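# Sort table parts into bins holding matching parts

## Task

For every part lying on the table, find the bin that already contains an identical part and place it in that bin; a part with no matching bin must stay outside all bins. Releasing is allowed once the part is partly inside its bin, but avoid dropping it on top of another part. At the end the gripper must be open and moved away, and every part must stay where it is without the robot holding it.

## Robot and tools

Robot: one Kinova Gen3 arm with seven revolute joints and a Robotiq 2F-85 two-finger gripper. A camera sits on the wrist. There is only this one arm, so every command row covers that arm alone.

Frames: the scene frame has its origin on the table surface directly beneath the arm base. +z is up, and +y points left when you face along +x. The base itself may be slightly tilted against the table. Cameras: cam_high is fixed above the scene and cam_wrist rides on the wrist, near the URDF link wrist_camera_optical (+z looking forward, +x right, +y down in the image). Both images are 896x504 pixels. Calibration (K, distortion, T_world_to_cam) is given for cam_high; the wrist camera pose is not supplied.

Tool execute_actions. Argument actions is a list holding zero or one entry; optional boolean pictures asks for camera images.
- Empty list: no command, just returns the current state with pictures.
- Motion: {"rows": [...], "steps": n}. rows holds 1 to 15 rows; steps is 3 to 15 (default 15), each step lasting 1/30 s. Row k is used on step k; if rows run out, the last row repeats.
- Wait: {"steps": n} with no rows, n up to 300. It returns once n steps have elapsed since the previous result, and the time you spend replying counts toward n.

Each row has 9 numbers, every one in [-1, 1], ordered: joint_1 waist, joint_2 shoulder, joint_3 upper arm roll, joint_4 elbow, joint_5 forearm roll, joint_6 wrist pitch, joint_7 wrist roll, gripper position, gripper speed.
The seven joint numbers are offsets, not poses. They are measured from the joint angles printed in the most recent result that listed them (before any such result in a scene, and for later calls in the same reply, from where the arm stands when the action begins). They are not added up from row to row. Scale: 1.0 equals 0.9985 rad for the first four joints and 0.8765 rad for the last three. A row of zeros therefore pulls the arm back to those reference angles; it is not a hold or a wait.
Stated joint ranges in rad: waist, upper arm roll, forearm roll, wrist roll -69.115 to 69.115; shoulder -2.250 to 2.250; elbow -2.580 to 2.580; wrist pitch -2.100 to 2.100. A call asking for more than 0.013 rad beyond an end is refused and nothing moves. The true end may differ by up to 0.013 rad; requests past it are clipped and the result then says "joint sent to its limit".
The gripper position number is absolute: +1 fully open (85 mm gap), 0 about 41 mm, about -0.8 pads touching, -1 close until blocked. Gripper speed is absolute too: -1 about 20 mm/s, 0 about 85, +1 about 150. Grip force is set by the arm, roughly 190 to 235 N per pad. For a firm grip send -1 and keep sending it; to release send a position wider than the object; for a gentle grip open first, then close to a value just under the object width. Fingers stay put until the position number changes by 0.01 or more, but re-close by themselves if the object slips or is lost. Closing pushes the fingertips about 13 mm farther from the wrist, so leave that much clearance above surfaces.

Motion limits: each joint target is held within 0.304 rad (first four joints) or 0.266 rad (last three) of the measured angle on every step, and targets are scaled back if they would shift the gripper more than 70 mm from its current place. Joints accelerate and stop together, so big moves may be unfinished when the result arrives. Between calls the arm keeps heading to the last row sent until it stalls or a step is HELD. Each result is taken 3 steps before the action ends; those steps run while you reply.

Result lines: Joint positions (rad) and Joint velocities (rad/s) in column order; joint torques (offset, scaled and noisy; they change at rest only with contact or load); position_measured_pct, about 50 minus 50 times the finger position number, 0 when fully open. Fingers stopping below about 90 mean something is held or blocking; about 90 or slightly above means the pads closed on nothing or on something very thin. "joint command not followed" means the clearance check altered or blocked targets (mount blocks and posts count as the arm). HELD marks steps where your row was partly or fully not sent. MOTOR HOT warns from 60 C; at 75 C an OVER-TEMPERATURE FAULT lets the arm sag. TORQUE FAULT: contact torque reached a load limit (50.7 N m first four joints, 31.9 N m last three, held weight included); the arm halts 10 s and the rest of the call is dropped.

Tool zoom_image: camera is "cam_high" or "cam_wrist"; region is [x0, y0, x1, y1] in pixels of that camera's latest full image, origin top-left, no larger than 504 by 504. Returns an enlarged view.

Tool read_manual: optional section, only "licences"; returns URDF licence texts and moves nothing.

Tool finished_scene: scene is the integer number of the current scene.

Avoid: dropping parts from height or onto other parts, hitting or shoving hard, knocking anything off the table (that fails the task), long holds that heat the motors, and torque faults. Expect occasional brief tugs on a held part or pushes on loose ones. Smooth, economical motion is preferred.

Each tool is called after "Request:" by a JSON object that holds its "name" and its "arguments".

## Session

Request:
{"name": "execute_actions", "arguments": {"actions": []}}

Scene clock: 0.00 s of 12600.00 s.
position_measured_pct=0.0
Joint positions: [ 1.326 -0.085 -0.608  2.1    0.754  2.008  2.993]
Joint velocities: [ 0.001  0.    -0.    -0.    -0.002  0.     0.002]
Joint torques (N m, as the joint torque sensors report them, + toward a larger angle): no reading
Motor temperatures (°C, as the motors report them): [28 28 28 27 38 39 37]

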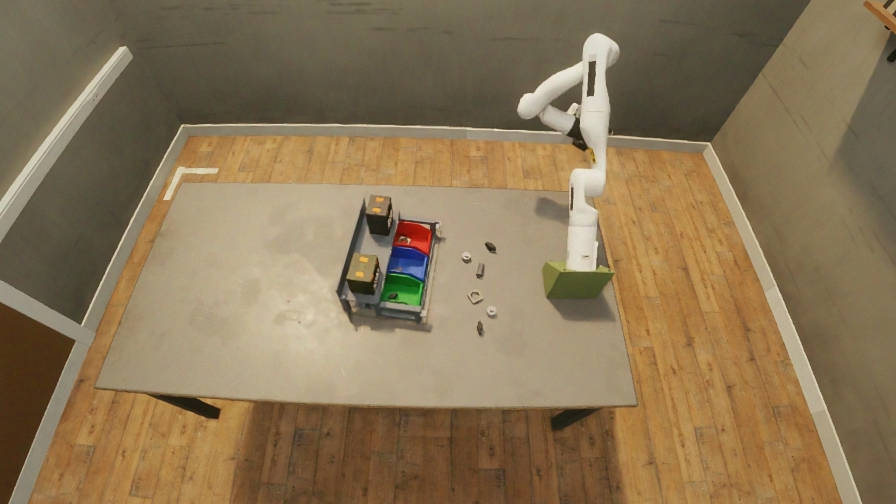

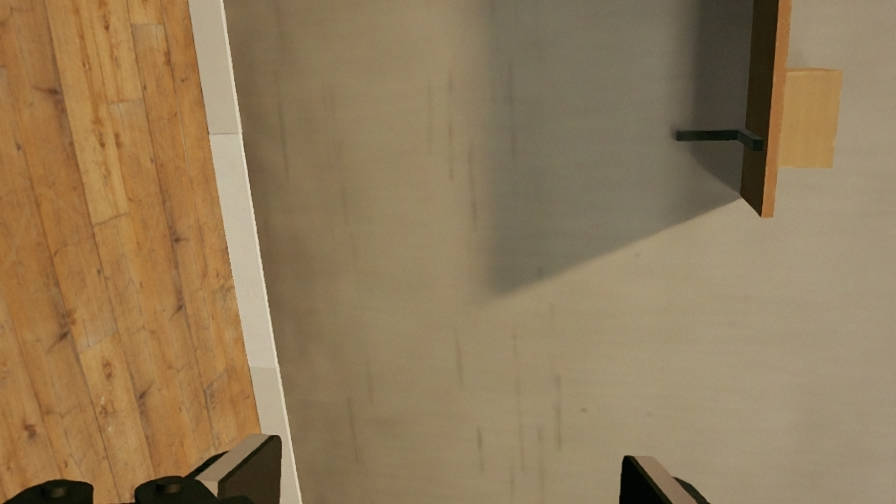

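Request:
{"name": "execute_actions", "arguments": {"actions": [{"rows":[[-0.776,0.1,0.5,-0.8,-0.3,-0.371,1,1,0]]}]}}

Request:
{"name": "execute_actions", "arguments": {"actions": [{"steps":30}]}}

Request:
{"name": "execute_actions", "arguments": {"actions": [{"rows":[[-0.776,0.4,0.5,-0.394,-0.56,0,1,1,0]]}]}}

Request:
{"name": "execute_actions", "arguments": {"actions": [{"steps":30}]}}

Request:
{"name": "execute_actions", "arguments": {"actions": [{"rows":[[-0.776,0.723,0.504,0,0,0,1,1,0]]}]}}

Request:
{"name": "execute_actions", "arguments": {"actions": [{"steps":35}]}}

Request:
{"name": "execute_actions", "arguments": {"actions": [{"rows":[[0,0,0,0,0,0,0.35,1,0]]}], "pictures": true}}

Scene clock: 0.60 s of 12600.00 s.
position_measured_pct=0.0
Joint positions: [ 1.054 -0.02  -0.349  1.84   0.587  1.808  3.223]
Joint velocities: [-0.93   0.131  0.896 -0.932 -0.361 -0.476  0.82 ]
Joint torques (N m, as the joint torque sensors report them, + toward a larger angle): [ -2.29 -15.92  -3.7   -3.2   -0.35   2.52  -0.15]
Motor temperatures (°C, as the motors report them): [28 28 28 27 38 39 37]
Steps of this call (steps 1 to 6: nothing new was sent; steps 7 to 18: the first 12 steps of this action). Readings (joint positions | what the end effector reports):
7: [1.325 -0.084 -0.607 2.099 0.753 2.007 2.994] | position_measured_pct=0.0
8: [1.317 -0.082 -0.602 2.093 0.749 2.002 2.999] | position_measured_pct=0.0
10: [1.286 -0.071 -0.575 2.066 0.726 1.978 3.023] | position_measured_pct=0.0
14: [1.176 -0.042 -0.469 1.961 0.646 1.886 3.117] | position_measured_pct=0.0
18: the state above

Scene clock: 1.60 s of 12600.00 s.
position_measured_pct=0.0
Joint positions: [ 0.552  0.015 -0.108  1.301  0.491  1.683  3.87 ]
Joint velocities: [-0.007  0.002  0.    -0.    -0.001  0.     0.001]
Joint torques (N m, as the joint torque sensors report them, + toward a larger angle): [ -4.87 -15.18  -5.72  -5.94  -0.53   0.82  -0.12]
Motor temperatures (°C, as the motors report them): [28 28 28 27 38 39 37]
Kept back: nothing.
Steps of this call (steps 1 to 3: the last 3 steps of your previous action; steps 4 to 30: the robot went on to your last target). Readings (joint positions | what the end effector reports):
1: [1.023 -0.016 -0.321 1.809 0.575 1.793 3.250] | position_measured_pct=0.0
2: [0.993 -0.013 -0.295 1.778 0.565 1.780 3.277] | position_measured_pct=0.0
4: [0.933 -0.007 -0.254 1.718 0.549 1.758 3.330] | position_measured_pct=0.0
8: [0.818 0.001 -0.200 1.601 0.528 1.730 3.433] | position_measured_pct=0.0
30: the state above

Scene clock: 2.00 s of 12600.00 s.
position_measured_pct=0.0
Joint positions: [0.291 0.248 0.142 1.072 0.274 1.682 4.088]
Joint velocities: [-0.891  0.571  0.869 -0.579 -0.785 -0.004  0.787]
Joint torques (N m, as the joint torque sensors report them, + toward a larger angle): [ -8.98 -15.92  -5.83  -6.44  -1.21   1.05  -0.16]
Motor temperatures (°C, as the motors report them): [28 28 28 27 38 39 37]
Steps of this call (steps 1 to 12: the first 12 steps of this action). Readings (joint positions | what the end effector reports):
1: [0.550 0.016 -0.107 1.300 0.491 1.683 3.870] | position_measured_pct=0.0
2: [0.543 0.023 -0.102 1.294 0.487 1.684 3.874] | position_measured_pct=0.0
4: [0.512 0.052 -0.075 1.266 0.464 1.684 3.898] | position_measured_pct=0.0
8: [0.406 0.157 0.028 1.163 0.374 1.683 3.988] | position_measured_pct=0.0
12: the state above

Scene clock: 3.00 s of 12600.00 s.
position_measured_pct=0.0
Joint positions: [-0.222  0.414  0.391  0.907  0.     1.683  4.746]
Joint velocities: [-0.007  0.002  0.001  0.    -0.001  0.    -0.001]
Joint torques (N m, as the joint torque sensors report them, + toward a larger angle): [-12.7   -9.02  -5.65  -7.51  -1.43   0.11  -0.26]
Motor temperatures (°C, as the motors report them): [28 28 28 27 38 39 37]
Kept back: nothing.
Steps of this call (steps 1 to 3: the last 3 steps of your previous action; steps 4 to 30: the robot went on to your last target). Readings (joint positions | what the end effector reports):
1: [0.262 0.266 0.170 1.054 0.248 1.682 4.114] | position_measured_pct=0.0
2: [0.233 0.282 0.195 1.038 0.222 1.682 4.140] | position_measured_pct=0.0
4: [0.176 0.307 0.236 1.011 0.177 1.682 4.191] | position_measured_pct=0.0
8: [0.061 0.345 0.293 0.973 0.112 1.682 4.292] | position_measured_pct=0.0
30: the state above

Scene clock: 3.40 s of 12600.00 s.
position_measured_pct=0.0
Joint positions: [-0.505  0.696  0.666  0.907  0.001  1.682  4.986]
Joint velocities: [-0.965  0.983  0.912  0.005 -0.002 -0.002  0.865]
Joint torques (N m, as the joint torque sensors report them, + toward a larger angle): [-16.95 -10.06  -4.25  -8.11  -1.02   0.93  -0.14]
Motor temperatures (°C, as the motors report them): [28 28 28 27 38 39 37]
Steps of this call (steps 1 to 12: the first 12 steps of this action). Readings (joint positions | what the end effector reports):
1: [-0.223 0.415 0.392 0.907 0.000 1.683 4.747] | position_measured_pct=0.0
2: [-0.231 0.421 0.398 0.906 0.001 1.683 4.751] | position_measured_pct=0.0
4: [-0.261 0.450 0.425 0.906 0.001 1.683 4.774] | position_measured_pct=0.0
8: [-0.376 0.565 0.536 0.906 0.001 1.682 4.872] | position_measured_pct=0.0
12: the state above

Scene clock: 4.57 s of 12600.00 s.
position_measured_pct=0.0
Joint positions: [-0.996  1.136  0.894  0.907  0.     1.683  5.623]
Joint velocities: [-0.001  0.    -0.     0.    -0.     0.    -0.001]
Joint torques (N m, as the joint torque sensors report them, + toward a larger angle): [-15.25 -11.83  -0.24  -9.5    0.06   0.14  -0.11]
Motor temperatures (°C, as the motors report them): [28 28 28 27 38 39 37]
Kept back: nothing.
Steps of this call (steps 1 to 3: the last 3 steps of your previous action; steps 4 to 35: the robot went on to your last target). Readings (joint positions | what the end effector reports):
1: [-0.537 0.728 0.694 0.907 0.001 1.682 5.015] | position_measured_pct=0.0
2: [-0.567 0.759 0.718 0.907 0.001 1.682 5.042] | position_measured_pct=0.0
4: [-0.624 0.816 0.756 0.907 0.001 1.682 5.093] | position_measured_pct=0.0
8: [-0.732 0.921 0.804 0.907 0.000 1.682 5.190] | position_measured_pct=0.0
35: the state above

Scene clock: 4.97 s of 12600.00 s.
position_measured_pct=0.0
Joint positions: [-0.996  1.136  0.894  0.907  0.     1.683  5.928]
Joint velocities: [-0.    -0.    -0.     0.001 -0.    -0.     0.066]
Joint torques (N m, as the joint torque sensors report them, + toward a larger angle): [-15.89 -11.94  -0.22  -9.44   0.06   0.    -0.22]
Motor temperatures (°C, as the motors report them): [28 28 28 27 38 39 37]
Steps of this call (steps 1 to 12: the first 12 steps of this action). Readings (joint positions | what the end effector reports):
1: [-0.996 1.136 0.894 0.907 0.000 1.683 5.624] | position_measured_pct=0.0
2: [-0.996 1.136 0.894 0.907 0.000 1.683 5.633] | position_measured_pct=0.0
4: [-0.996 1.136 0.894 0.907 0.000 1.683 5.684] | position_measured_pct=0.0
8: [-0.996 1.136 0.894 0.907 0.000 1.683 5.844] | position_measured_pct=0.0
12: the state above

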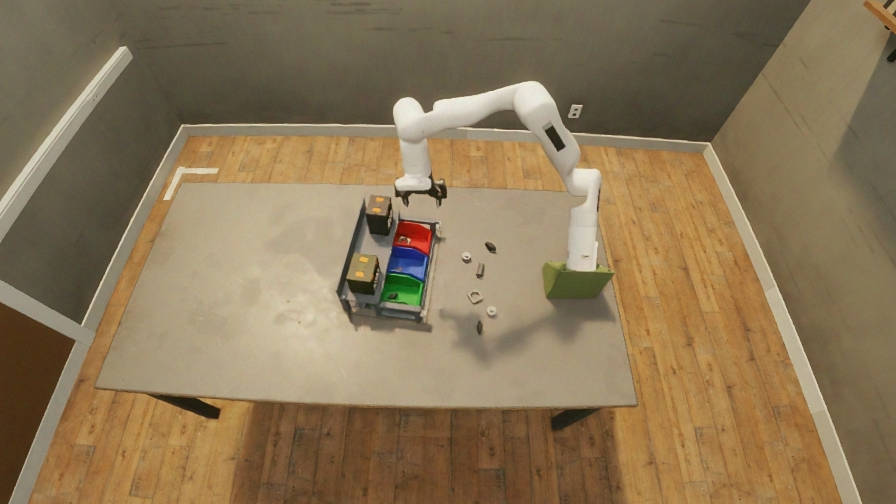

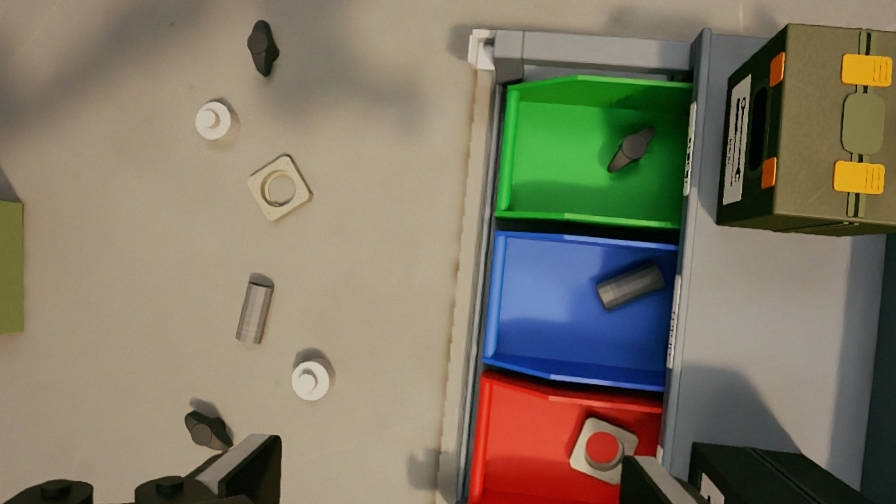

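Request:
{"name": "execute_actions", "arguments": {"actions": [{"rows":[[-0.071,0.061,-0.115,0.6,0,-0.68,-0.445,0.2,0]]}]}}

Request:
{"name": "execute_actions", "arguments": {"actions": [{"steps":17}]}}

Request:
{"name": "execute_actions", "arguments": {"actions": [{"rows":[[0,0,0,0.594,0,-0.673,0,0.2,0]]}]}}

Request:
{"name": "execute_actions", "arguments": {"actions": [{"steps":18}], "pictures": true}}

Scene clock: 6.20 s of 12600.00 s.
position_measured_pct=28.2
Joint positions: [-1.047  1.178  0.813  1.202 -0.     1.424  5.683]
Joint velocities: [-0.094  0.09  -0.166  1.112 -0.001 -0.977 -0.701]
Joint torques (N m, as the joint torque sensors report them, + toward a larger angle): [-14.21 -12.96   0.18  -8.77   0.31   0.55  -0.41]
Motor temperatures (°C, as the motors report them): [28 28 28 27 38 39 37]
Steps of this call (steps 1 to 3: the last 3 steps of your previous action; steps 4 to 15: the robot went on to your last target; steps 16 to 25: nothing new was sent; steps 26 to 37: the first 12 steps of this action). Readings (joint positions | what the end effector reports):
26: [-0.997 1.136 0.894 0.908 0.000 1.682 5.929] | position_measured_pct=0.0
27: [-0.999 1.137 0.893 0.914 0.001 1.677 5.924] | position_measured_pct=0.4
29: [-1.006 1.142 0.883 0.941 0.001 1.654 5.901] | position_measured_pct=4.8
33: [-1.030 1.162 0.843 1.058 0.000 1.551 5.799] | position_measured_pct=15.9
37: the state above

Scene clock: 6.77 s of 12600.00 s.
position_measured_pct=40.1
Joint positions: [-1.067  1.197  0.779  1.506  0.     1.087  5.538]
Joint velocities: [-0.005 -0.002 -0.001  0.002  0.001 -0.    -0.   ]
Joint torques (N m, as the joint torque sensors report them, + toward a larger angle): [-13.75 -12.64  -0.65  -7.43   0.17  -0.06  -0.22]
Motor temperatures (°C, as the motors report them): [28 28 28 27 38 39 37]
Kept back: nothing.
Steps of this call (steps 1 to 3: the last 3 steps of your previous action; steps 4 to 17: the robot went on to your last target). Readings (joint positions | what the end effector reports):
1: [-1.050 1.181 0.808 1.239 -0.000 1.391 5.662] | position_measured_pct=31.0
2: [-1.053 1.183 0.803 1.277 -0.000 1.358 5.643] | position_measured_pct=34.1
4: [-1.057 1.188 0.795 1.351 0.000 1.281 5.608] | position_measured_pct=38.1
8: [-1.064 1.195 0.783 1.468 0.000 1.135 5.555] | position_measured_pct=39.7
17: the state above

Scene clock: 7.17 s of 12600.00 s.
position_measured_pct=40.1
Joint positions: [-1.067  1.197  0.779  1.808  0.     0.821  5.538]
Joint velocities: [ 0.004  0.002 -0.     1.109 -0.003 -0.973 -0.   ]
Joint torques (N m, as the joint torque sensors report them, + toward a larger angle): [-12.34 -12.12  -0.01  -6.08   0.07   0.27  -0.06]
Motor temperatures (°C, as the motors report them): [28 28 28 27 38 39 37]
Steps of this call (steps 1 to 12: the first 12 steps of this action). Readings (joint positions | what the end effector reports):
1: [-1.067 1.197 0.779 1.507 0.000 1.086 5.538] | position_measured_pct=40.1
2: [-1.067 1.197 0.779 1.513 0.000 1.081 5.538] | position_measured_pct=40.1
4: [-1.068 1.196 0.779 1.539 0.000 1.058 5.538] | position_measured_pct=40.1
8: [-1.068 1.196 0.779 1.660 0.000 0.952 5.538] | position_measured_pct=40.1
12: the state above

Scene clock: 7.77 s of 12600.00 s.
position_measured_pct=40.1
Joint positions: [-1.067  1.197  0.779  2.099  0.     0.497  5.538]
Joint velocities: [-0.    -0.     0.     0.    -0.    -0.    -0.001]
Joint torques (N m, as the joint torque sensors report them, + toward a larger angle): [-11.33  -9.88  -0.07  -3.92   0.29   0.28  -0.09]
Motor temperatures (°C, as the motors report them): [28 28 28 27 38 39 37]
Kept back: nothing.
Steps of this call (steps 1 to 3: the last 3 steps of your previous action; steps 4 to 18: the robot went on to your last target). Readings (joint positions | what the end effector reports):
1: [-1.067 1.197 0.779 1.845 0.000 0.788 5.538] | position_measured_pct=40.1
2: [-1.067 1.197 0.779 1.883 0.000 0.754 5.538] | position_measured_pct=40.1
4: [-1.067 1.197 0.779 1.956 0.000 0.676 5.538] | position_measured_pct=40.1
8: [-1.066 1.198 0.779 2.068 0.000 0.537 5.538] | position_measured_pct=40.1
18: the state above

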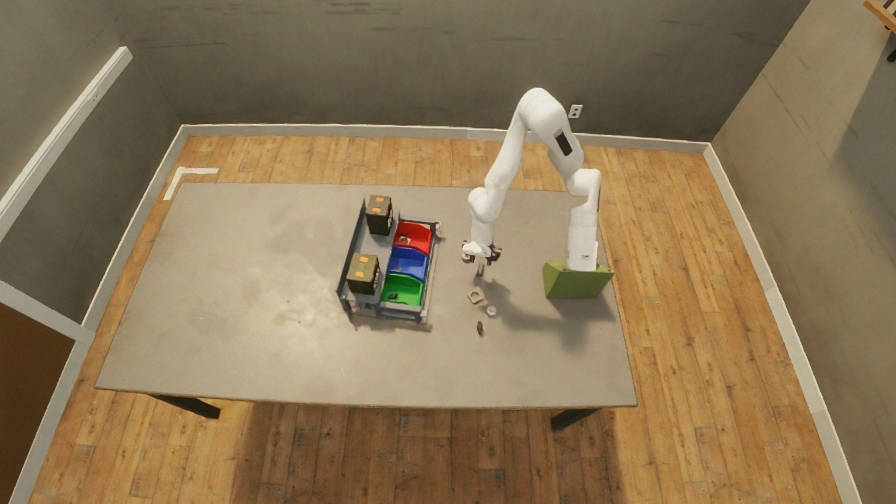

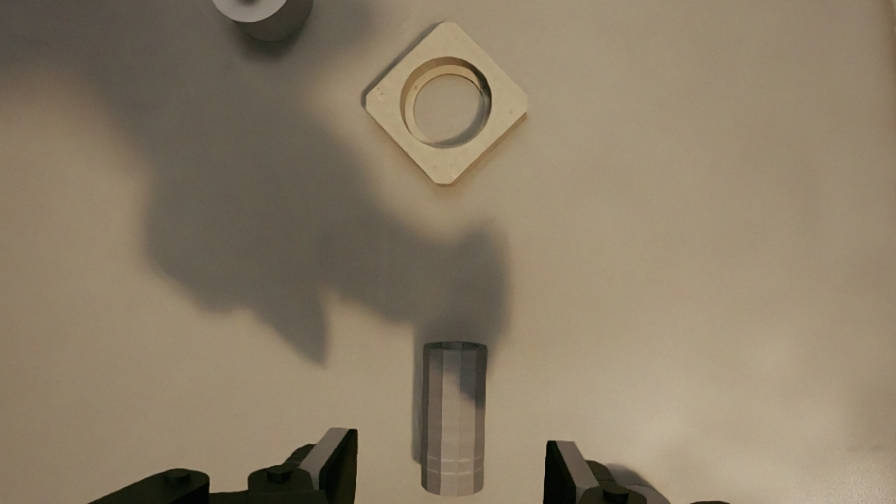

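Request:
{"name": "execute_actions", "arguments": {"actions": [{"rows":[[0.097,0.098,-0.033,0.027,0,-0.187,0,0.2,0]]}]}}

Request:
{"name": "execute_actions", "arguments": {"actions": [{"rows":[[0,0,0,0,0,0,0,-1,0.8]]}]}}

Request:
{"name": "execute_actions", "arguments": {"actions": [{"rows":[[-0.097,-0.098,0.033,-0.03,0,0.19,0,-1,0],[-0.097,-0.098,0.033,-0.03,0,0.19,0,-1,0],[-0.097,-0.098,0.033,-0.03,0,0.19,0,-1,0],[-0.097,-0.098,0.033,-0.03,0,0.19,0,-1,0],[-0.097,-0.098,0.033,-0.03,0,0.19,0,-1,0],[-0.097,-0.098,0.033,-0.6,0,0.8,0.33,-1,0]]}]}}

Request:
{"name": "execute_actions", "arguments": {"actions": [{"steps":24}]}}

Request:
{"name": "execute_actions", "arguments": {"actions": [{"rows":[[0.308,0.134,0.038,-0.426,0,0.181,0,-1,0]]}]}}

Request:
{"name": "execute_actions", "arguments": {"actions": [{"steps":14}], "pictures": true}}

Scene clock: 8.47 s of 12600.00 s.
position_measured_pct=40.1
Joint positions: [-0.973  1.292  0.746  2.126  0.     0.333  5.538]
Joint velocities: [ 0.026  0.024  0.002  0.002  0.002 -0.    -0.002]
Joint torques (N m, as the joint torque sensors report them, + toward a larger angle): [-11.37 -10.93   0.11  -2.85   0.12   0.15  -0.19]
Motor temperatures (°C, as the motors report them): [28 28 28 27 38 39 37]
Steps of this call (steps 1 to 9: the robot went on to your last target; steps 10 to 21: the first 12 steps of this action). Readings (joint positions | what the end effector reports):
10: [-1.066 1.199 0.779 2.100 0.000 0.495 5.538] | position_measured_pct=40.1
11: [-1.059 1.205 0.777 2.101 0.000 0.487 5.538] | position_measured_pct=40.1
13: [-1.029 1.236 0.768 2.108 0.000 0.442 5.538] | position_measured_pct=40.1
17: [-0.976 1.289 0.747 2.126 0.000 0.340 5.538] | position_measured_pct=40.1
21: the state above

Scene clock: 8.97 s of 12600.00 s.
position_measured_pct=72.6
Joint positions: [-0.972  1.293  0.746  2.127  0.     0.333  5.538]
Joint velocities: [-0.     0.001  0.     0.001 -0.002 -0.001 -0.   ]
Joint torques (N m, as the joint torque sensors report them, + toward a larger angle): [-10.45 -10.16  -0.41  -2.38   0.16  -0.61  -0.06]
Motor temperatures (°C, as the motors report them): [28 28 28 27 38 39 37]
Steps of this call (steps 1 to 3: the last 3 steps of your previous action; steps 4 to 15: the first 12 steps of this action, its rows measured from where the robot was after step 3). Readings (joint positions | what the end effector reports):
3: [-0.971 1.294 0.746 2.126 0.000 0.333 5.538] | position_measured_pct=40.1
4: [-0.971 1.294 0.746 2.126 0.000 0.333 5.538] | position_measured_pct=40.1
5: [-0.971 1.294 0.746 2.126 0.000 0.333 5.538] | position_measured_pct=40.9
7: [-0.971 1.294 0.746 2.126 0.000 0.333 5.538] | position_measured_pct=47.6
11: [-0.971 1.294 0.746 2.126 0.000 0.333 5.538] | position_measured_pct=65.9
15: the state above

Scene clock: 9.47 s of 12600.00 s.
position_measured_pct=72.6
Joint positions: [-1.063  1.201  0.776  1.961  0.     0.629  5.637]
Joint velocities: [-0.024 -0.025  0.016 -1.1    0.001  0.924  0.884]
Joint torques (N m, as the joint torque sensors report them, + toward a larger angle): [-12.39 -12.34  -0.26  -5.46   0.16  -0.11  -0.4 ]
Motor temperatures (°C, as the motors report them): [28 28 28 27 38 39 37]
Steps of this call (steps 1 to 3: the last 3 steps of your previous action; steps 4 to 15: the first 12 steps of this action, its rows measured from where the robot was after step 3). Readings (joint positions | what the end effector reports):
3: [-0.972 1.293 0.746 2.127 0.000 0.333 5.538] | position_measured_pct=72.6
4: [-0.973 1.292 0.747 2.126 0.000 0.335 5.538] | position_measured_pct=72.6
5: [-0.980 1.285 0.748 2.125 0.000 0.343 5.538] | position_measured_pct=72.6
7: [-1.009 1.255 0.757 2.117 0.000 0.388 5.538] | position_measured_pct=72.6
11: [-1.061 1.202 0.774 2.077 0.000 0.511 5.550] | position_measured_pct=72.6
15: the state above

Scene clock: 10.27 s of 12600.00 s.
position_measured_pct=72.6
Joint positions: [-1.069  1.195  0.779  1.528  0.     1.035  5.827]
Joint velocities: [ 0.002 -0.    -0.    -0.001  0.    -0.     0.001]
Joint torques (N m, as the joint torque sensors report them, + toward a larger angle): [-13.76 -12.6    0.01  -8.15   0.     0.27  -0.35]
Motor temperatures (°C, as the motors report them): [28 28 28 27 38 39 37]
Kept back: nothing.
Steps of this call (steps 1 to 3: the last 3 steps of your previous action; steps 4 to 24: the robot went on to your last target). Readings (joint positions | what the end effector reports):
1: [-1.064 1.200 0.777 1.924 0.000 0.661 5.666] | position_measured_pct=72.6
2: [-1.065 1.199 0.777 1.888 0.000 0.692 5.690] | position_measured_pct=72.6
4: [-1.066 1.198 0.778 1.815 0.000 0.756 5.729] | position_measured_pct=72.6
8: [-1.067 1.197 0.779 1.665 0.000 0.896 5.782] | position_measured_pct=72.6
24: the state above

Scene clock: 10.67 s of 12600.00 s.
position_measured_pct=72.6
Joint positions: [-0.834  1.298  0.808  1.224  0.     1.155  5.827]
Joint velocities: [ 0.605  0.255  0.085 -1.043  0.003  0.318 -0.   ]
Joint torques (N m, as the joint torque sensors report them, + toward a larger angle): [-18.08 -15.32  -0.31  -8.24   0.19   0.73  -0.08]
Motor temperatures (°C, as the motors report them): [28 28 28 27 38 39 37]
Steps of this call (steps 1 to 12: the first 12 steps of this action). Readings (joint positions | what the end effector reports):
1: [-1.068 1.196 0.779 1.526 0.000 1.035 5.827] | position_measured_pct=72.6
2: [-1.061 1.199 0.779 1.521 -0.000 1.038 5.827] | position_measured_pct=72.6
4: [-1.031 1.212 0.781 1.493 -0.001 1.052 5.827] | position_measured_pct=72.6
8: [-0.925 1.259 0.796 1.374 0.000 1.107 5.827] | position_measured_pct=72.6
12: the state above

Scene clock: 11.13 s of 12600.00 s.
position_measured_pct=72.6
Joint positions: [-0.762  1.328  0.817  1.102  0.     1.193  5.827]
Joint velocities: [ 0.007  0.003 -0.    -0.001  0.     0.     0.001]
Joint torques (N m, as the joint torque sensors report them, + toward a larger angle): [-18.69 -16.29  -0.22  -8.6   -0.04   0.31  -0.25]
Motor temperatures (°C, as the motors report them): [28 28 28 27 38 39 37]
Kept back: nothing.
Steps of this call (steps 1 to 3: the last 3 steps of your previous action; steps 4 to 14: the robot went on to your last target). Readings (joint positions | what the end effector reports):
1: [-0.816 1.305 0.811 1.191 0.000 1.165 5.827] | position_measured_pct=72.6
2: [-0.800 1.312 0.813 1.163 0.001 1.174 5.827] | position_measured_pct=72.6
4: [-0.777 1.321 0.817 1.124 0.001 1.186 5.827] | position_measured_pct=72.6
8: [-0.765 1.326 0.818 1.104 0.000 1.193 5.827] | position_measured_pct=72.6
14: the state above

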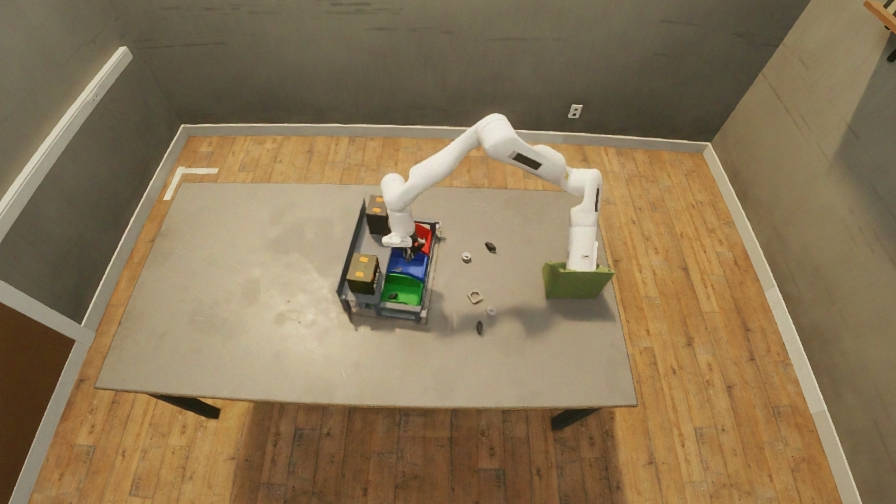

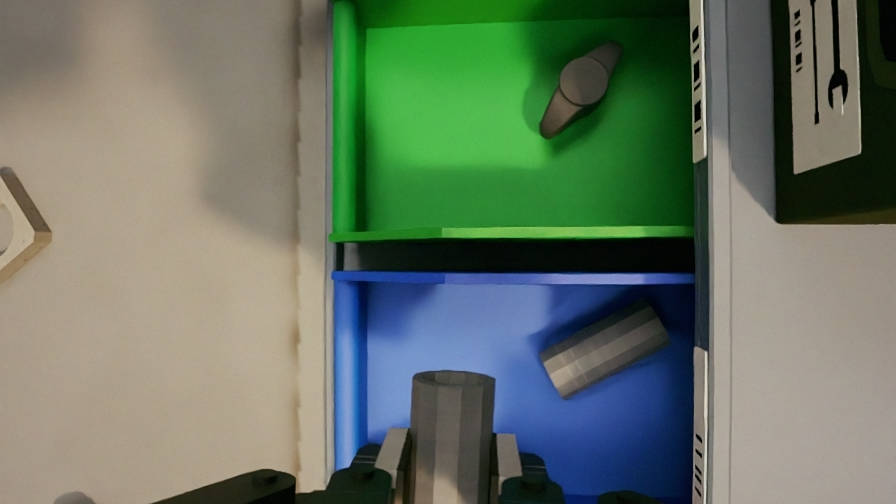

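Request:
{"name": "execute_actions", "arguments": {"actions": [{"rows":[[0.076,0.068,-0.016,0.09,0,-0.22,0,-1,0]]}]}}

Request:
{"name": "execute_actions", "arguments": {"actions": [{"rows":[[0,0,0,0,0,0,0,-0.15,0]],"steps":10}]}}

Request:
{"name": "execute_actions", "arguments": {"actions": [{"rows":[[-0.13,-0.12,0.03,0,0,0.2,0,-0.15,0]]}]}}

Request:
{"name": "execute_actions", "arguments": {"actions": [{"rows":[[-0.15,-0.13,0.08,0.4,0,-0.25,0.5,0.1,0]]}]}}

Request:
{"name": "execute_actions", "arguments": {"actions": [{"steps":12}]}}

Request:
{"name": "execute_actions", "arguments": {"actions": [{"rows":[[-0.126,-0.108,0.081,0.722,0,-0.635,0.68,0.1,0]]}]}}

Request:
{"name": "execute_actions", "arguments": {"actions": [{"steps":23}], "pictures": true}}

Scene clock: 11.83 s of 12600.00 s.
position_measured_pct=72.6
Joint positions: [-0.687  1.396  0.801  1.192  0.     1.     5.827]
Joint velocities: [ 0.007  0.004  0.    -0.005 -0.001 -0.006  0.   ]
Joint torques (N m, as the joint torque sensors report them, + toward a larger angle): [-18.52 -16.     0.07  -7.84   0.13   0.31  -0.28]
Motor temperatures (°C, as the motors report them): [28 28 28 27 38 39 37]
Steps of this call (steps 1 to 9: the robot went on to your last target; steps 10 to 21: the first 12 steps of this action). Readings (joint positions | what the end effector reports):
10: [-0.761 1.330 0.817 1.103 0.000 1.192 5.827] | position_measured_pct=72.6
11: [-0.757 1.333 0.816 1.107 0.000 1.182 5.827] | position_measured_pct=72.6
13: [-0.736 1.352 0.812 1.129 0.000 1.131 5.827] | position_measured_pct=72.6
17: [-0.691 1.392 0.802 1.188 0.000 1.011 5.827] | position_measured_pct=72.6
21: the state above

Scene clock: 12.17 s of 12600.00 s.
position_measured_pct=60.3
Joint positions: [-0.687  1.396  0.801  1.192  0.     1.     5.827]
Joint velocities: [ 0.001 -0.001  0.     0.002 -0.    -0.     0.001]
Joint torques (N m, as the joint torque sensors report them, + toward a larger angle): [-18.21 -15.69  -0.34  -7.37   0.14   0.2   -0.26]
Motor temperatures (°C, as the motors report them): [28 28 28 27 38 39 37]
Steps of this call (steps 1 to 3: the last 3 steps of your previous action; steps 4 to 10: the first 7 steps of this action, its rows measured from where the robot was after step 3). Readings (joint positions | what the end effector reports):
3: [-0.687 1.396 0.801 1.192 0.000 1.000 5.827] | position_measured_pct=72.6
4: [-0.687 1.396 0.801 1.192 0.000 1.000 5.827] | position_measured_pct=72.6
5: [-0.687 1.396 0.801 1.192 0.000 1.000 5.827] | position_measured_pct=72.6
7: [-0.687 1.396 0.801 1.192 0.000 1.000 5.827] | position_measured_pct=67.9
10: the state above

Scene clock: 12.67 s of 12600.00 s.
position_measured_pct=57.5
Joint positions: [-0.813  1.279  0.831  1.191  0.     1.176  5.827]
Joint velocities: [-0.018 -0.019  0.     0.026 -0.001  0.008 -0.   ]
Joint torques (N m, as the joint torque sensors report them, + toward a larger angle): [-18.02 -14.52  -0.05  -8.66   0.13   0.31  -0.25]
Motor temperatures (°C, as the motors report them): [28 28 28 27 38 39 37]
Steps of this call (steps 1 to 3: the last 3 steps of your previous action; steps 4 to 15: the first 12 steps of this action, its rows measured from where the robot was after step 3). Readings (joint positions | what the end effector reports):
3: [-0.687 1.396 0.801 1.192 0.000 1.000 5.827] | position_measured_pct=57.9
4: [-0.688 1.395 0.801 1.192 0.000 1.001 5.827] | position_measured_pct=57.9
5: [-0.694 1.389 0.803 1.194 0.000 1.008 5.827] | position_measured_pct=57.9
7: [-0.722 1.363 0.809 1.195 0.000 1.044 5.827] | position_measured_pct=57.5
11: [-0.798 1.294 0.827 1.191 0.000 1.149 5.827] | position_measured_pct=57.5
15: the state above

Scene clock: 13.17 s of 12600.00 s.
position_measured_pct=45.2
Joint positions: [-0.933  1.175  0.895  1.491  0.     1.     6.122]
Joint velocities: [-0.262 -0.229  0.147  0.892  0.001 -0.39   1.215]
Joint torques (N m, as the joint torque sensors report them, + toward a larger angle): [-16.87 -12.2    0.    -8.45   0.12  -0.12  -0.86]
Motor temperatures (°C, as the motors report them): [28 28 28 27 38 39 37]
Steps of this call (steps 1 to 3: the last 3 steps of your previous action; steps 4 to 15: the first 12 steps of this action, its rows measured from where the robot was after step 3). Readings (joint positions | what the end effector reports):
3: [-0.815 1.277 0.831 1.192 0.000 1.176 5.827] | position_measured_pct=57.5
4: [-0.816 1.276 0.831 1.193 0.000 1.175 5.828] | position_measured_pct=57.5
5: [-0.820 1.273 0.833 1.199 0.000 1.170 5.832] | position_measured_pct=57.1
7: [-0.835 1.260 0.839 1.227 0.000 1.149 5.855] | position_measured_pct=52.8
11: [-0.892 1.211 0.869 1.348 0.000 1.066 5.962] | position_measured_pct=46.0
15: the state above

Scene clock: 13.57 s of 12600.00 s.
position_measured_pct=45.2
Joint positions: [-0.964  1.148  0.911  1.591  0.     0.957  6.266]
Joint velocities: [-0.007 -0.005  0.     0.001 -0.    -0.     0.001]
Joint torques (N m, as the joint torque sensors report them, + toward a larger angle): [-15.34 -10.97  -0.02  -7.21   0.1    0.2   -0.24]
Motor temperatures (°C, as the motors report them): [28 28 28 27 38 39 37]
Kept back: nothing.
Steps of this call (steps 1 to 3: the last 3 steps of your previous action; steps 4 to 12: the robot went on to your last target). Readings (joint positions | what the end effector reports):
1: [-0.942 1.167 0.900 1.520 0.000 0.988 6.163] | position_measured_pct=45.2
2: [-0.949 1.161 0.904 1.545 0.000 0.977 6.199] | position_measured_pct=45.2
4: [-0.958 1.153 0.909 1.578 0.000 0.963 6.248] | position_measured_pct=45.2
8: [-0.962 1.150 0.911 1.591 0.000 0.957 6.266] | position_measured_pct=45.2
12: the state above

Scene clock: 13.97 s of 12600.00 s.
position_measured_pct=45.2
Joint positions: [-1.062  1.064  0.975  1.921  0.     0.666  6.555]
Joint velocities: [-0.157 -0.138  0.117  1.247 -0.    -1.098  1.099]
Joint torques (N m, as the joint torque sensors report them, + toward a larger angle): [-12.54  -7.69  -0.59  -5.72  -0.14  -0.01  -0.45]
Motor temperatures (°C, as the motors report them): [28 28 28 27 38 39 37]
Steps of this call (steps 1 to 12: the first 12 steps of this action). Readings (joint positions | what the end effector reports):
1: [-0.965 1.147 0.911 1.592 0.000 0.956 6.266] | position_measured_pct=45.2
2: [-0.968 1.145 0.913 1.598 0.000 0.951 6.271] | position_measured_pct=45.2
4: [-0.981 1.134 0.919 1.625 0.000 0.928 6.294] | position_measured_pct=45.2
8: [-1.029 1.093 0.950 1.747 0.000 0.820 6.400] | position_measured_pct=45.2
12: the state above

Scene clock: 14.73 s of 12600.00 s.
position_measured_pct=45.2
Joint positions: [-1.09   1.04   0.992  2.312  0.     0.4    6.862]
Joint velocities: [-0.002  0.     0.001  0.001  0.001  0.     0.001]
Joint torques (N m, as the joint torque sensors report them, + toward a larger angle): [-9.6  -6.16 -0.17 -2.68  0.32  0.13 -0.62]
Motor temperatures (°C, as the motors report them): [28 28 28 27 38 39 37]
Kept back: nothing.
Steps of this call (steps 1 to 3: the last 3 steps of your previous action; steps 4 to 23: the robot went on to your last target). Readings (joint positions | what the end effector reports):
1: [-1.066 1.060 0.978 1.963 0.000 0.630 6.591] | position_measured_pct=45.2
2: [-1.070 1.057 0.981 2.002 0.000 0.595 6.626] | position_measured_pct=45.2
4: [-1.076 1.052 0.985 2.076 0.000 0.538 6.689] | position_measured_pct=45.2
8: [-1.083 1.046 0.989 2.209 0.000 0.459 6.787] | position_measured_pct=45.2
23: the state above

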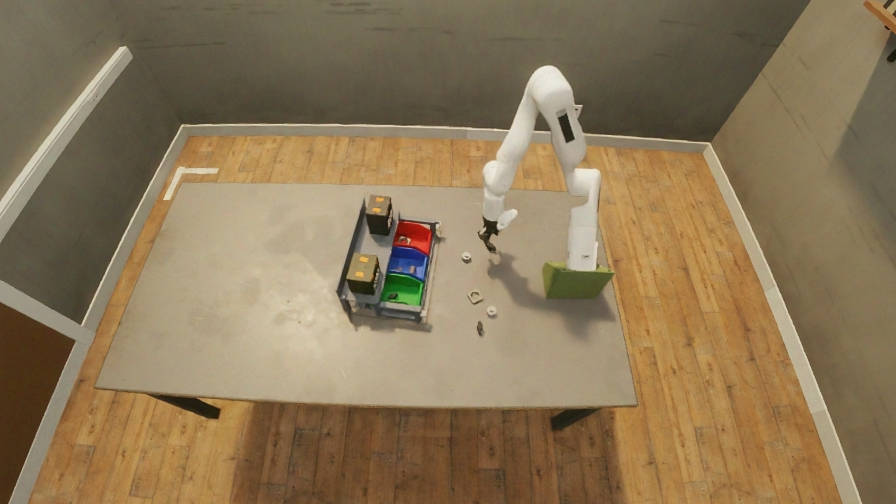

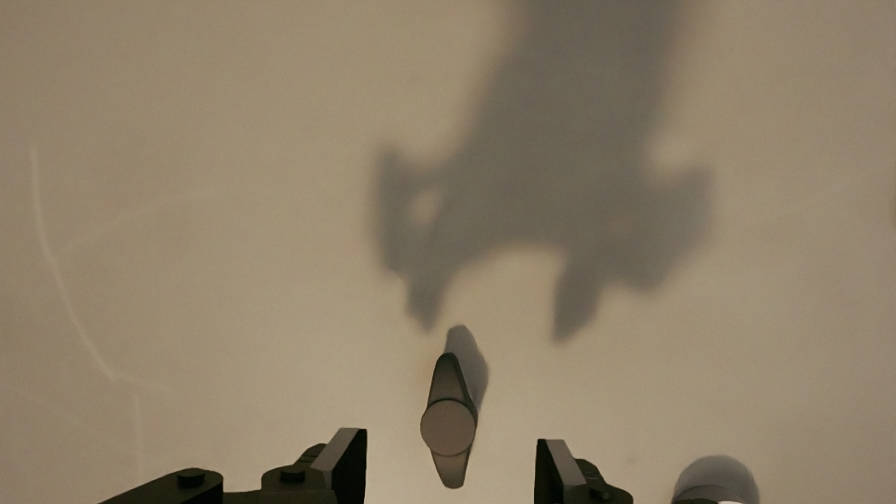

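Request:
{"name": "execute_actions", "arguments": {"actions": [{"rows":[[0.179,0.105,-0.07,0.03,0,-0.251,0,0.1,0]]}]}}

Request:
{"name": "execute_actions", "arguments": {"actions": [{"steps":8}]}}

Request:
{"name": "execute_actions", "arguments": {"actions": [{"rows":[[0,0,0,0,0,0,0,-1,0.8]]}], "pictures": true}}

Request:
{"name": "execute_actions", "arguments": {"actions": [{"rows":[[-0.179,-0.105,0.07,-0.03,0,0.251,0,-1,0],[-0.179,-0.105,0.07,-0.03,0,0.251,0,-1,0],[-0.179,-0.105,0.07,-0.03,0,0.251,0,-1,0],[-0.179,-0.105,0.07,-0.03,0,0.251,0,-1,0],[-0.179,-0.105,0.07,-0.03,0,0.251,0,-1,0],[-0.179,-0.105,0.07,-0.03,0,0.251,0,-1,0],[-0.179,-0.105,0.07,-0.03,0,0.251,0,-1,0],[-0.179,-0.105,0.07,-0.03,0,0.251,0,-1,0],[-0.179,-0.105,0.07,-0.8,0,1,-0.7,-1,0]]}]}}

Request:
{"name": "execute_actions", "arguments": {"actions": [{"steps":30}]}}

Scene clock: 15.67 s of 12600.00 s.
position_measured_pct=45.2
Joint positions: [-0.919  1.141  0.922  2.342  0.     0.181  6.862]
Joint velocities: [ 0.028  0.017 -0.017  0.003  0.003 -0.045  0.001]
Joint torques (N m, as the joint torque sensors report them, + toward a larger angle): [-11.64  -8.28   0.9   -1.04   0.31   0.19   0.06]
Motor temperatures (°C, as the motors report them): [28 28 28 27 38 39 37]
Steps of this call (steps 1 to 15: the robot went on to your last target; step 16: nothing new was sent; steps 17 to 28: the first 12 steps of this action). Readings (joint positions | what the end effector reports):
17: [-1.088 1.041 0.992 2.312 0.000 0.399 6.862] | position_measured_pct=45.2
18: [-1.081 1.045 0.990 2.313 0.000 0.393 6.862] | position_measured_pct=45.2
20: [-1.051 1.063 0.979 2.318 0.000 0.360 6.862] | position_measured_pct=45.2
24: [-0.952 1.121 0.940 2.335 0.000 0.234 6.862] | position_measured_pct=45.2
28: the state above

Scene clock: 15.93 s of 12600.00 s.
position_measured_pct=45.2
Joint positions: [-0.912  1.145  0.922  2.342  0.     0.18   6.862]
Joint velocities: [ 0.007  0.005  0.     0.    -0.001 -0.     0.001]
Joint torques (N m, as the joint torque sensors report them, + toward a larger angle): [-10.92  -8.49   0.16  -1.07   0.25   0.15  -0.46]
Motor temperatures (°C, as the motors report them): [28 28 28 27 38 39 37]
Kept back: nothing.
Steps of this call (steps 1 to 3: the last 3 steps of your previous action; steps 4 to 8: the robot went on to your last target). Readings (joint positions | what the end effector reports):
1: [-0.918 1.141 0.922 2.342 0.000 0.180 6.862] | position_measured_pct=45.2
2: [-0.916 1.142 0.922 2.342 0.000 0.180 6.862] | position_measured_pct=45.2
4: [-0.914 1.144 0.922 2.342 0.000 0.180 6.862] | position_measured_pct=45.2
8: the state above

Scene clock: 16.33 s of 12600.00 s.
position_measured_pct=75.8
Joint positions: [-0.913  1.144  0.923  2.343  0.     0.181  6.862]
Joint velocities: [-0.001 -0.001 -0.     0.    -0.002 -0.    -0.001]
Joint torques (N m, as the joint torque sensors report them, + toward a larger angle): [-9.43 -6.84 -0.53 -1.09  0.08  0.11 -0.24]
Motor temperatures (°C, as the motors report them): [28 28 28 27 38 39 37]
Steps of this call (steps 1 to 12: the first 12 steps of this action). Readings (joint positions | what the end effector reports):
1: [-0.912 1.145 0.922 2.342 0.000 0.180 6.862] | position_measured_pct=45.2
2: [-0.912 1.145 0.922 2.342 0.000 0.180 6.862] | position_measured_pct=46.0
4: [-0.912 1.145 0.922 2.342 0.000 0.180 6.862] | position_measured_pct=52.8
8: [-0.912 1.144 0.922 2.342 0.000 0.180 6.862] | position_measured_pct=71.0
12: the state above

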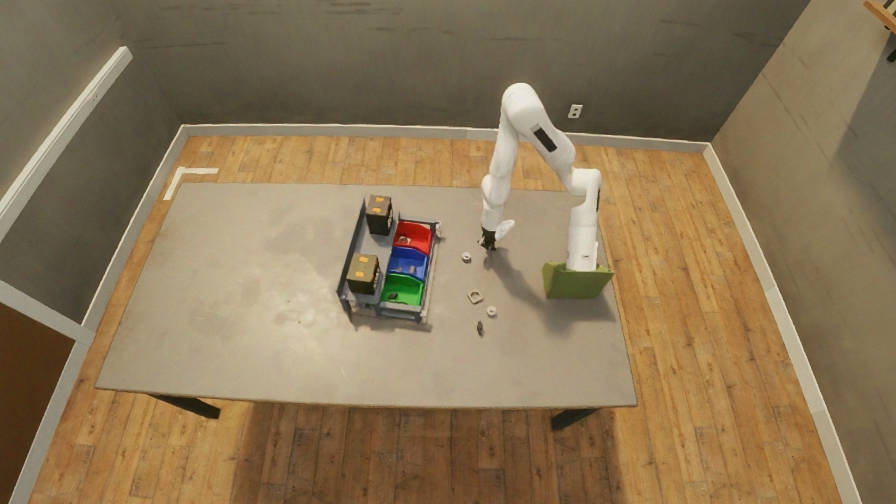

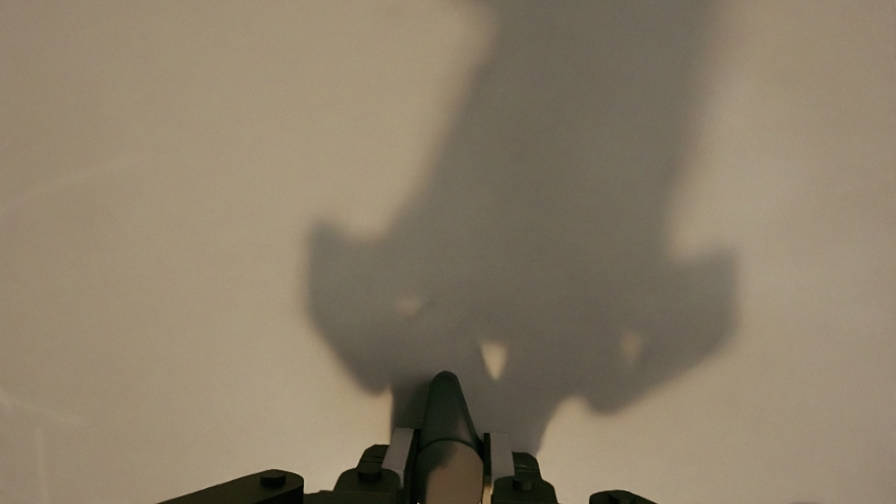

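Scene clock: 16.83 s of 12600.00 s.
position_measured_pct=75.8
Joint positions: [-1.083  1.049  0.987  2.276  0.     0.451  6.832]
Joint velocities: [-0.01  -0.031  0.01  -0.634 -0.001  0.855 -0.517]
Joint torques (N m, as the joint torque sensors report them, + toward a larger angle): [-8.66 -7.07  1.01 -5.29  0.22 -0.08  0.01]
Motor temperatures (°C, as the motors report them): [28 28 28 27 38 39 37]
Steps of this call (steps 1 to 3: the last 3 steps of your previous action; steps 4 to 15: the first 12 steps of this action, its rows measured from where the robot was after step 3). Readings (joint positions | what the end effector reports):
3: [-0.913 1.144 0.923 2.343 0.000 0.181 6.862] | position_measured_pct=75.8
4: [-0.914 1.143 0.923 2.342 0.000 0.182 6.862] | position_measured_pct=75.8
5: [-0.921 1.139 0.925 2.342 0.000 0.188 6.862] | position_measured_pct=75.8
7: [-0.952 1.121 0.935 2.337 0.000 0.220 6.862] | position_measured_pct=75.8
11: [-1.050 1.063 0.975 2.319 0.000 0.345 6.862] | position_measured_pct=75.8
15: the state above

Scene clock: 17.83 s of 12600.00 s.
position_measured_pct=75.8
Joint positions: [-1.092  1.039  0.992  1.544  0.     1.057  6.248]
Joint velocities: [ 0.003  0.001  0.    -0.001 -0.001  0.    -0.   ]
Joint torques (N m, as the joint torque sensors report them, + toward a larger angle): [-13.54  -8.94  -0.28  -8.94   0.    -0.12  -0.04]
Motor temperatures (°C, as the motors report them): [28 28 28 27 38 39 37]
Kept back: nothing.
Steps of this call (steps 1 to 3: the last 3 steps of your previous action; steps 4 to 30: the robot went on to your last target). Readings (joint positions | what the end effector reports):
1: [-1.084 1.048 0.988 2.253 0.000 0.480 6.812] | position_measured_pct=75.8
2: [-1.084 1.047 0.988 2.223 0.000 0.510 6.787] | position_measured_pct=75.8
4: [-1.086 1.046 0.990 2.151 0.000 0.572 6.724] | position_measured_pct=75.8
8: [-1.088 1.043 0.991 2.005 0.000 0.700 6.596] | position_measured_pct=75.8
30: the state above

Two halves to avoid a dip.

Request:
{"name": "execute_actions", "arguments": {"actions": [{"rows":[[0.15,0.22,-0.13,-0.42,0,0.2,-0.36,-1,0]]}]}}

Request:
{"name": "execute_actions", "arguments": {"actions": [{"steps":12}]}}

Request:
{"name": "execute_actions", "arguments": {"actions": [{"rows":[[0.192,0.268,-0.143,-0.339,0,0.146,-0.3,-1,0]]}]}}

Request:
{"name": "execute_actions", "arguments": {"actions": [{"steps":14}], "pictures": true}}

Scene clock: 18.37 s of 12600.00 s.
position_measured_pct=75.8
Joint positions: [-0.973  1.213  0.889  1.233  0.     1.196  6.004]
Joint velocities: [ 0.257  0.393 -0.251 -1.01  -0.001  0.327 -0.678]
Joint torques (N m, as the joint torque sensors report them, + toward a larger angle): [-15.79 -14.05   0.78  -7.99   0.5    0.43  -0.49]
Motor temperatures (°C, as the motors report them): [28 28 28 27 38 39 37]
Steps of this call (steps 1 to 4: the robot went on to your last target; steps 5 to 16: the first 12 steps of this action). Readings (joint positions | what the end effector reports):
5: [-1.091 1.040 0.992 1.543 0.000 1.058 6.247] | position_measured_pct=75.8
6: [-1.087 1.045 0.991 1.537 0.001 1.061 6.243] | position_measured_pct=75.8
8: [-1.072 1.067 0.980 1.510 0.001 1.077 6.220] | position_measured_pct=75.8
12: [-1.016 1.148 0.932 1.388 0.001 1.141 6.115] | position_measured_pct=75.8
16: the state above

Scene clock: 18.77 s of 12600.00 s.
position_measured_pct=75.8
Joint positions: [-0.943  1.258  0.863  1.125  0.     1.232  5.932]
Joint velocities: [ 0.009  0.009  0.    -0.001 -0.     0.    -0.001]
Joint torques (N m, as the joint torque sensors report them, + toward a larger angle): [-16.84 -14.35   0.43  -9.03   0.21  -0.15  -0.35]
Motor temperatures (°C, as the motors report them): [28 28 28 27 38 39 37]
Kept back: nothing.
Steps of this call (steps 1 to 3: the last 3 steps of your previous action; steps 4 to 12: the robot went on to your last target). Readings (joint positions | what the end effector reports):
1: [-0.965 1.226 0.881 1.201 0.000 1.207 5.983] | position_measured_pct=75.8
2: [-0.958 1.236 0.874 1.175 0.000 1.215 5.965] | position_measured_pct=75.8
4: [-0.950 1.249 0.865 1.140 -0.000 1.227 5.942] | position_measured_pct=75.8
8: [-0.945 1.256 0.862 1.125 0.000 1.232 5.933] | position_measured_pct=75.8
12: the state above

Scene clock: 19.17 s of 12600.00 s.
position_measured_pct=75.8
Joint positions: [-0.785  1.478  0.744  0.848  0.     1.338  5.715]
Joint velocities: [ 0.373  0.539 -0.323 -0.733 -0.007  0.276 -0.574]
Joint torques (N m, as the joint torque sensors report them, + toward a larger angle): [-19.42 -21.21   0.82  -9.2    0.4    0.32   0.01]
Motor temperatures (°C, as the motors report them): [28 28 28 27 38 39 37]
Steps of this call (steps 1 to 12: the first 12 steps of this action). Readings (joint positions | what the end effector reports):
1: [-0.942 1.259 0.862 1.123 0.000 1.233 5.932] | position_measured_pct=75.8
2: [-0.938 1.265 0.861 1.117 0.001 1.235 5.928] | position_measured_pct=75.8
4: [-0.918 1.291 0.849 1.089 0.001 1.247 5.905] | position_measured_pct=75.8
8: [-0.849 1.386 0.798 0.973 0.001 1.292 5.811] | position_measured_pct=75.8
12: the state above

Scene clock: 19.63 s of 12600.00 s.
position_measured_pct=75.8
Joint positions: [-0.752  1.525  0.72   0.786  0.     1.36   5.67 ]
Joint velocities: [ 0.003  0.004 -0.    -0.002  0.001 -0.    -0.   ]
Joint torques (N m, as the joint torque sensors report them, + toward a larger angle): [-18.89 -18.76   0.11  -9.23   0.02   0.27  -0.31]
Motor temperatures (°C, as the motors report them): [28 28 28 27 38 39 37]
Kept back: nothing.
Steps of this call (steps 1 to 3: the last 3 steps of your previous action; steps 4 to 14: the robot went on to your last target). Readings (joint positions | what the end effector reports):
1: [-0.774 1.495 0.735 0.826 -0.000 1.346 5.698] | position_measured_pct=75.8
2: [-0.765 1.507 0.727 0.809 -0.000 1.352 5.685] | position_measured_pct=75.8
4: [-0.757 1.519 0.720 0.792 -0.000 1.359 5.671] | position_measured_pct=75.8
8: [-0.754 1.523 0.720 0.787 0.000 1.360 5.670] | position_measured_pct=75.8
14: the state above

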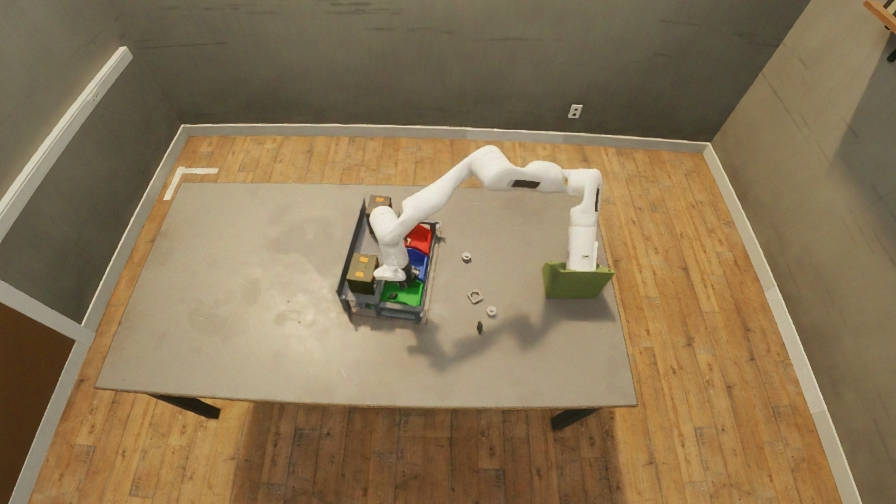

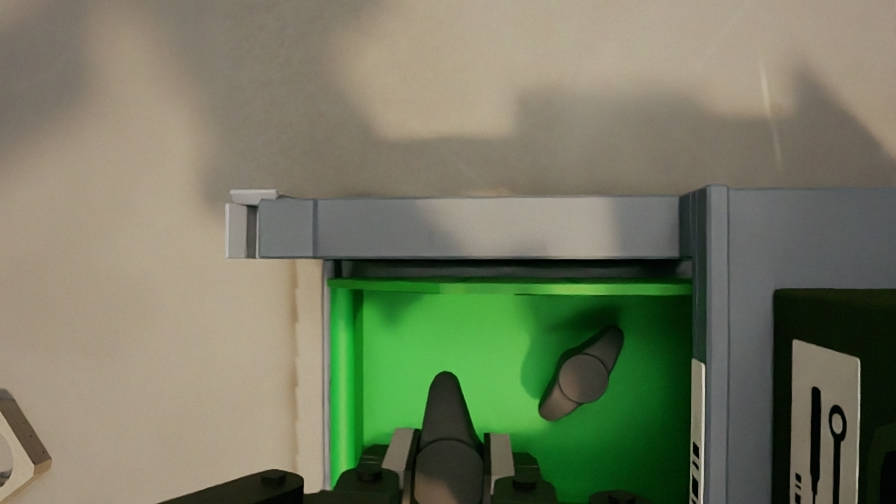

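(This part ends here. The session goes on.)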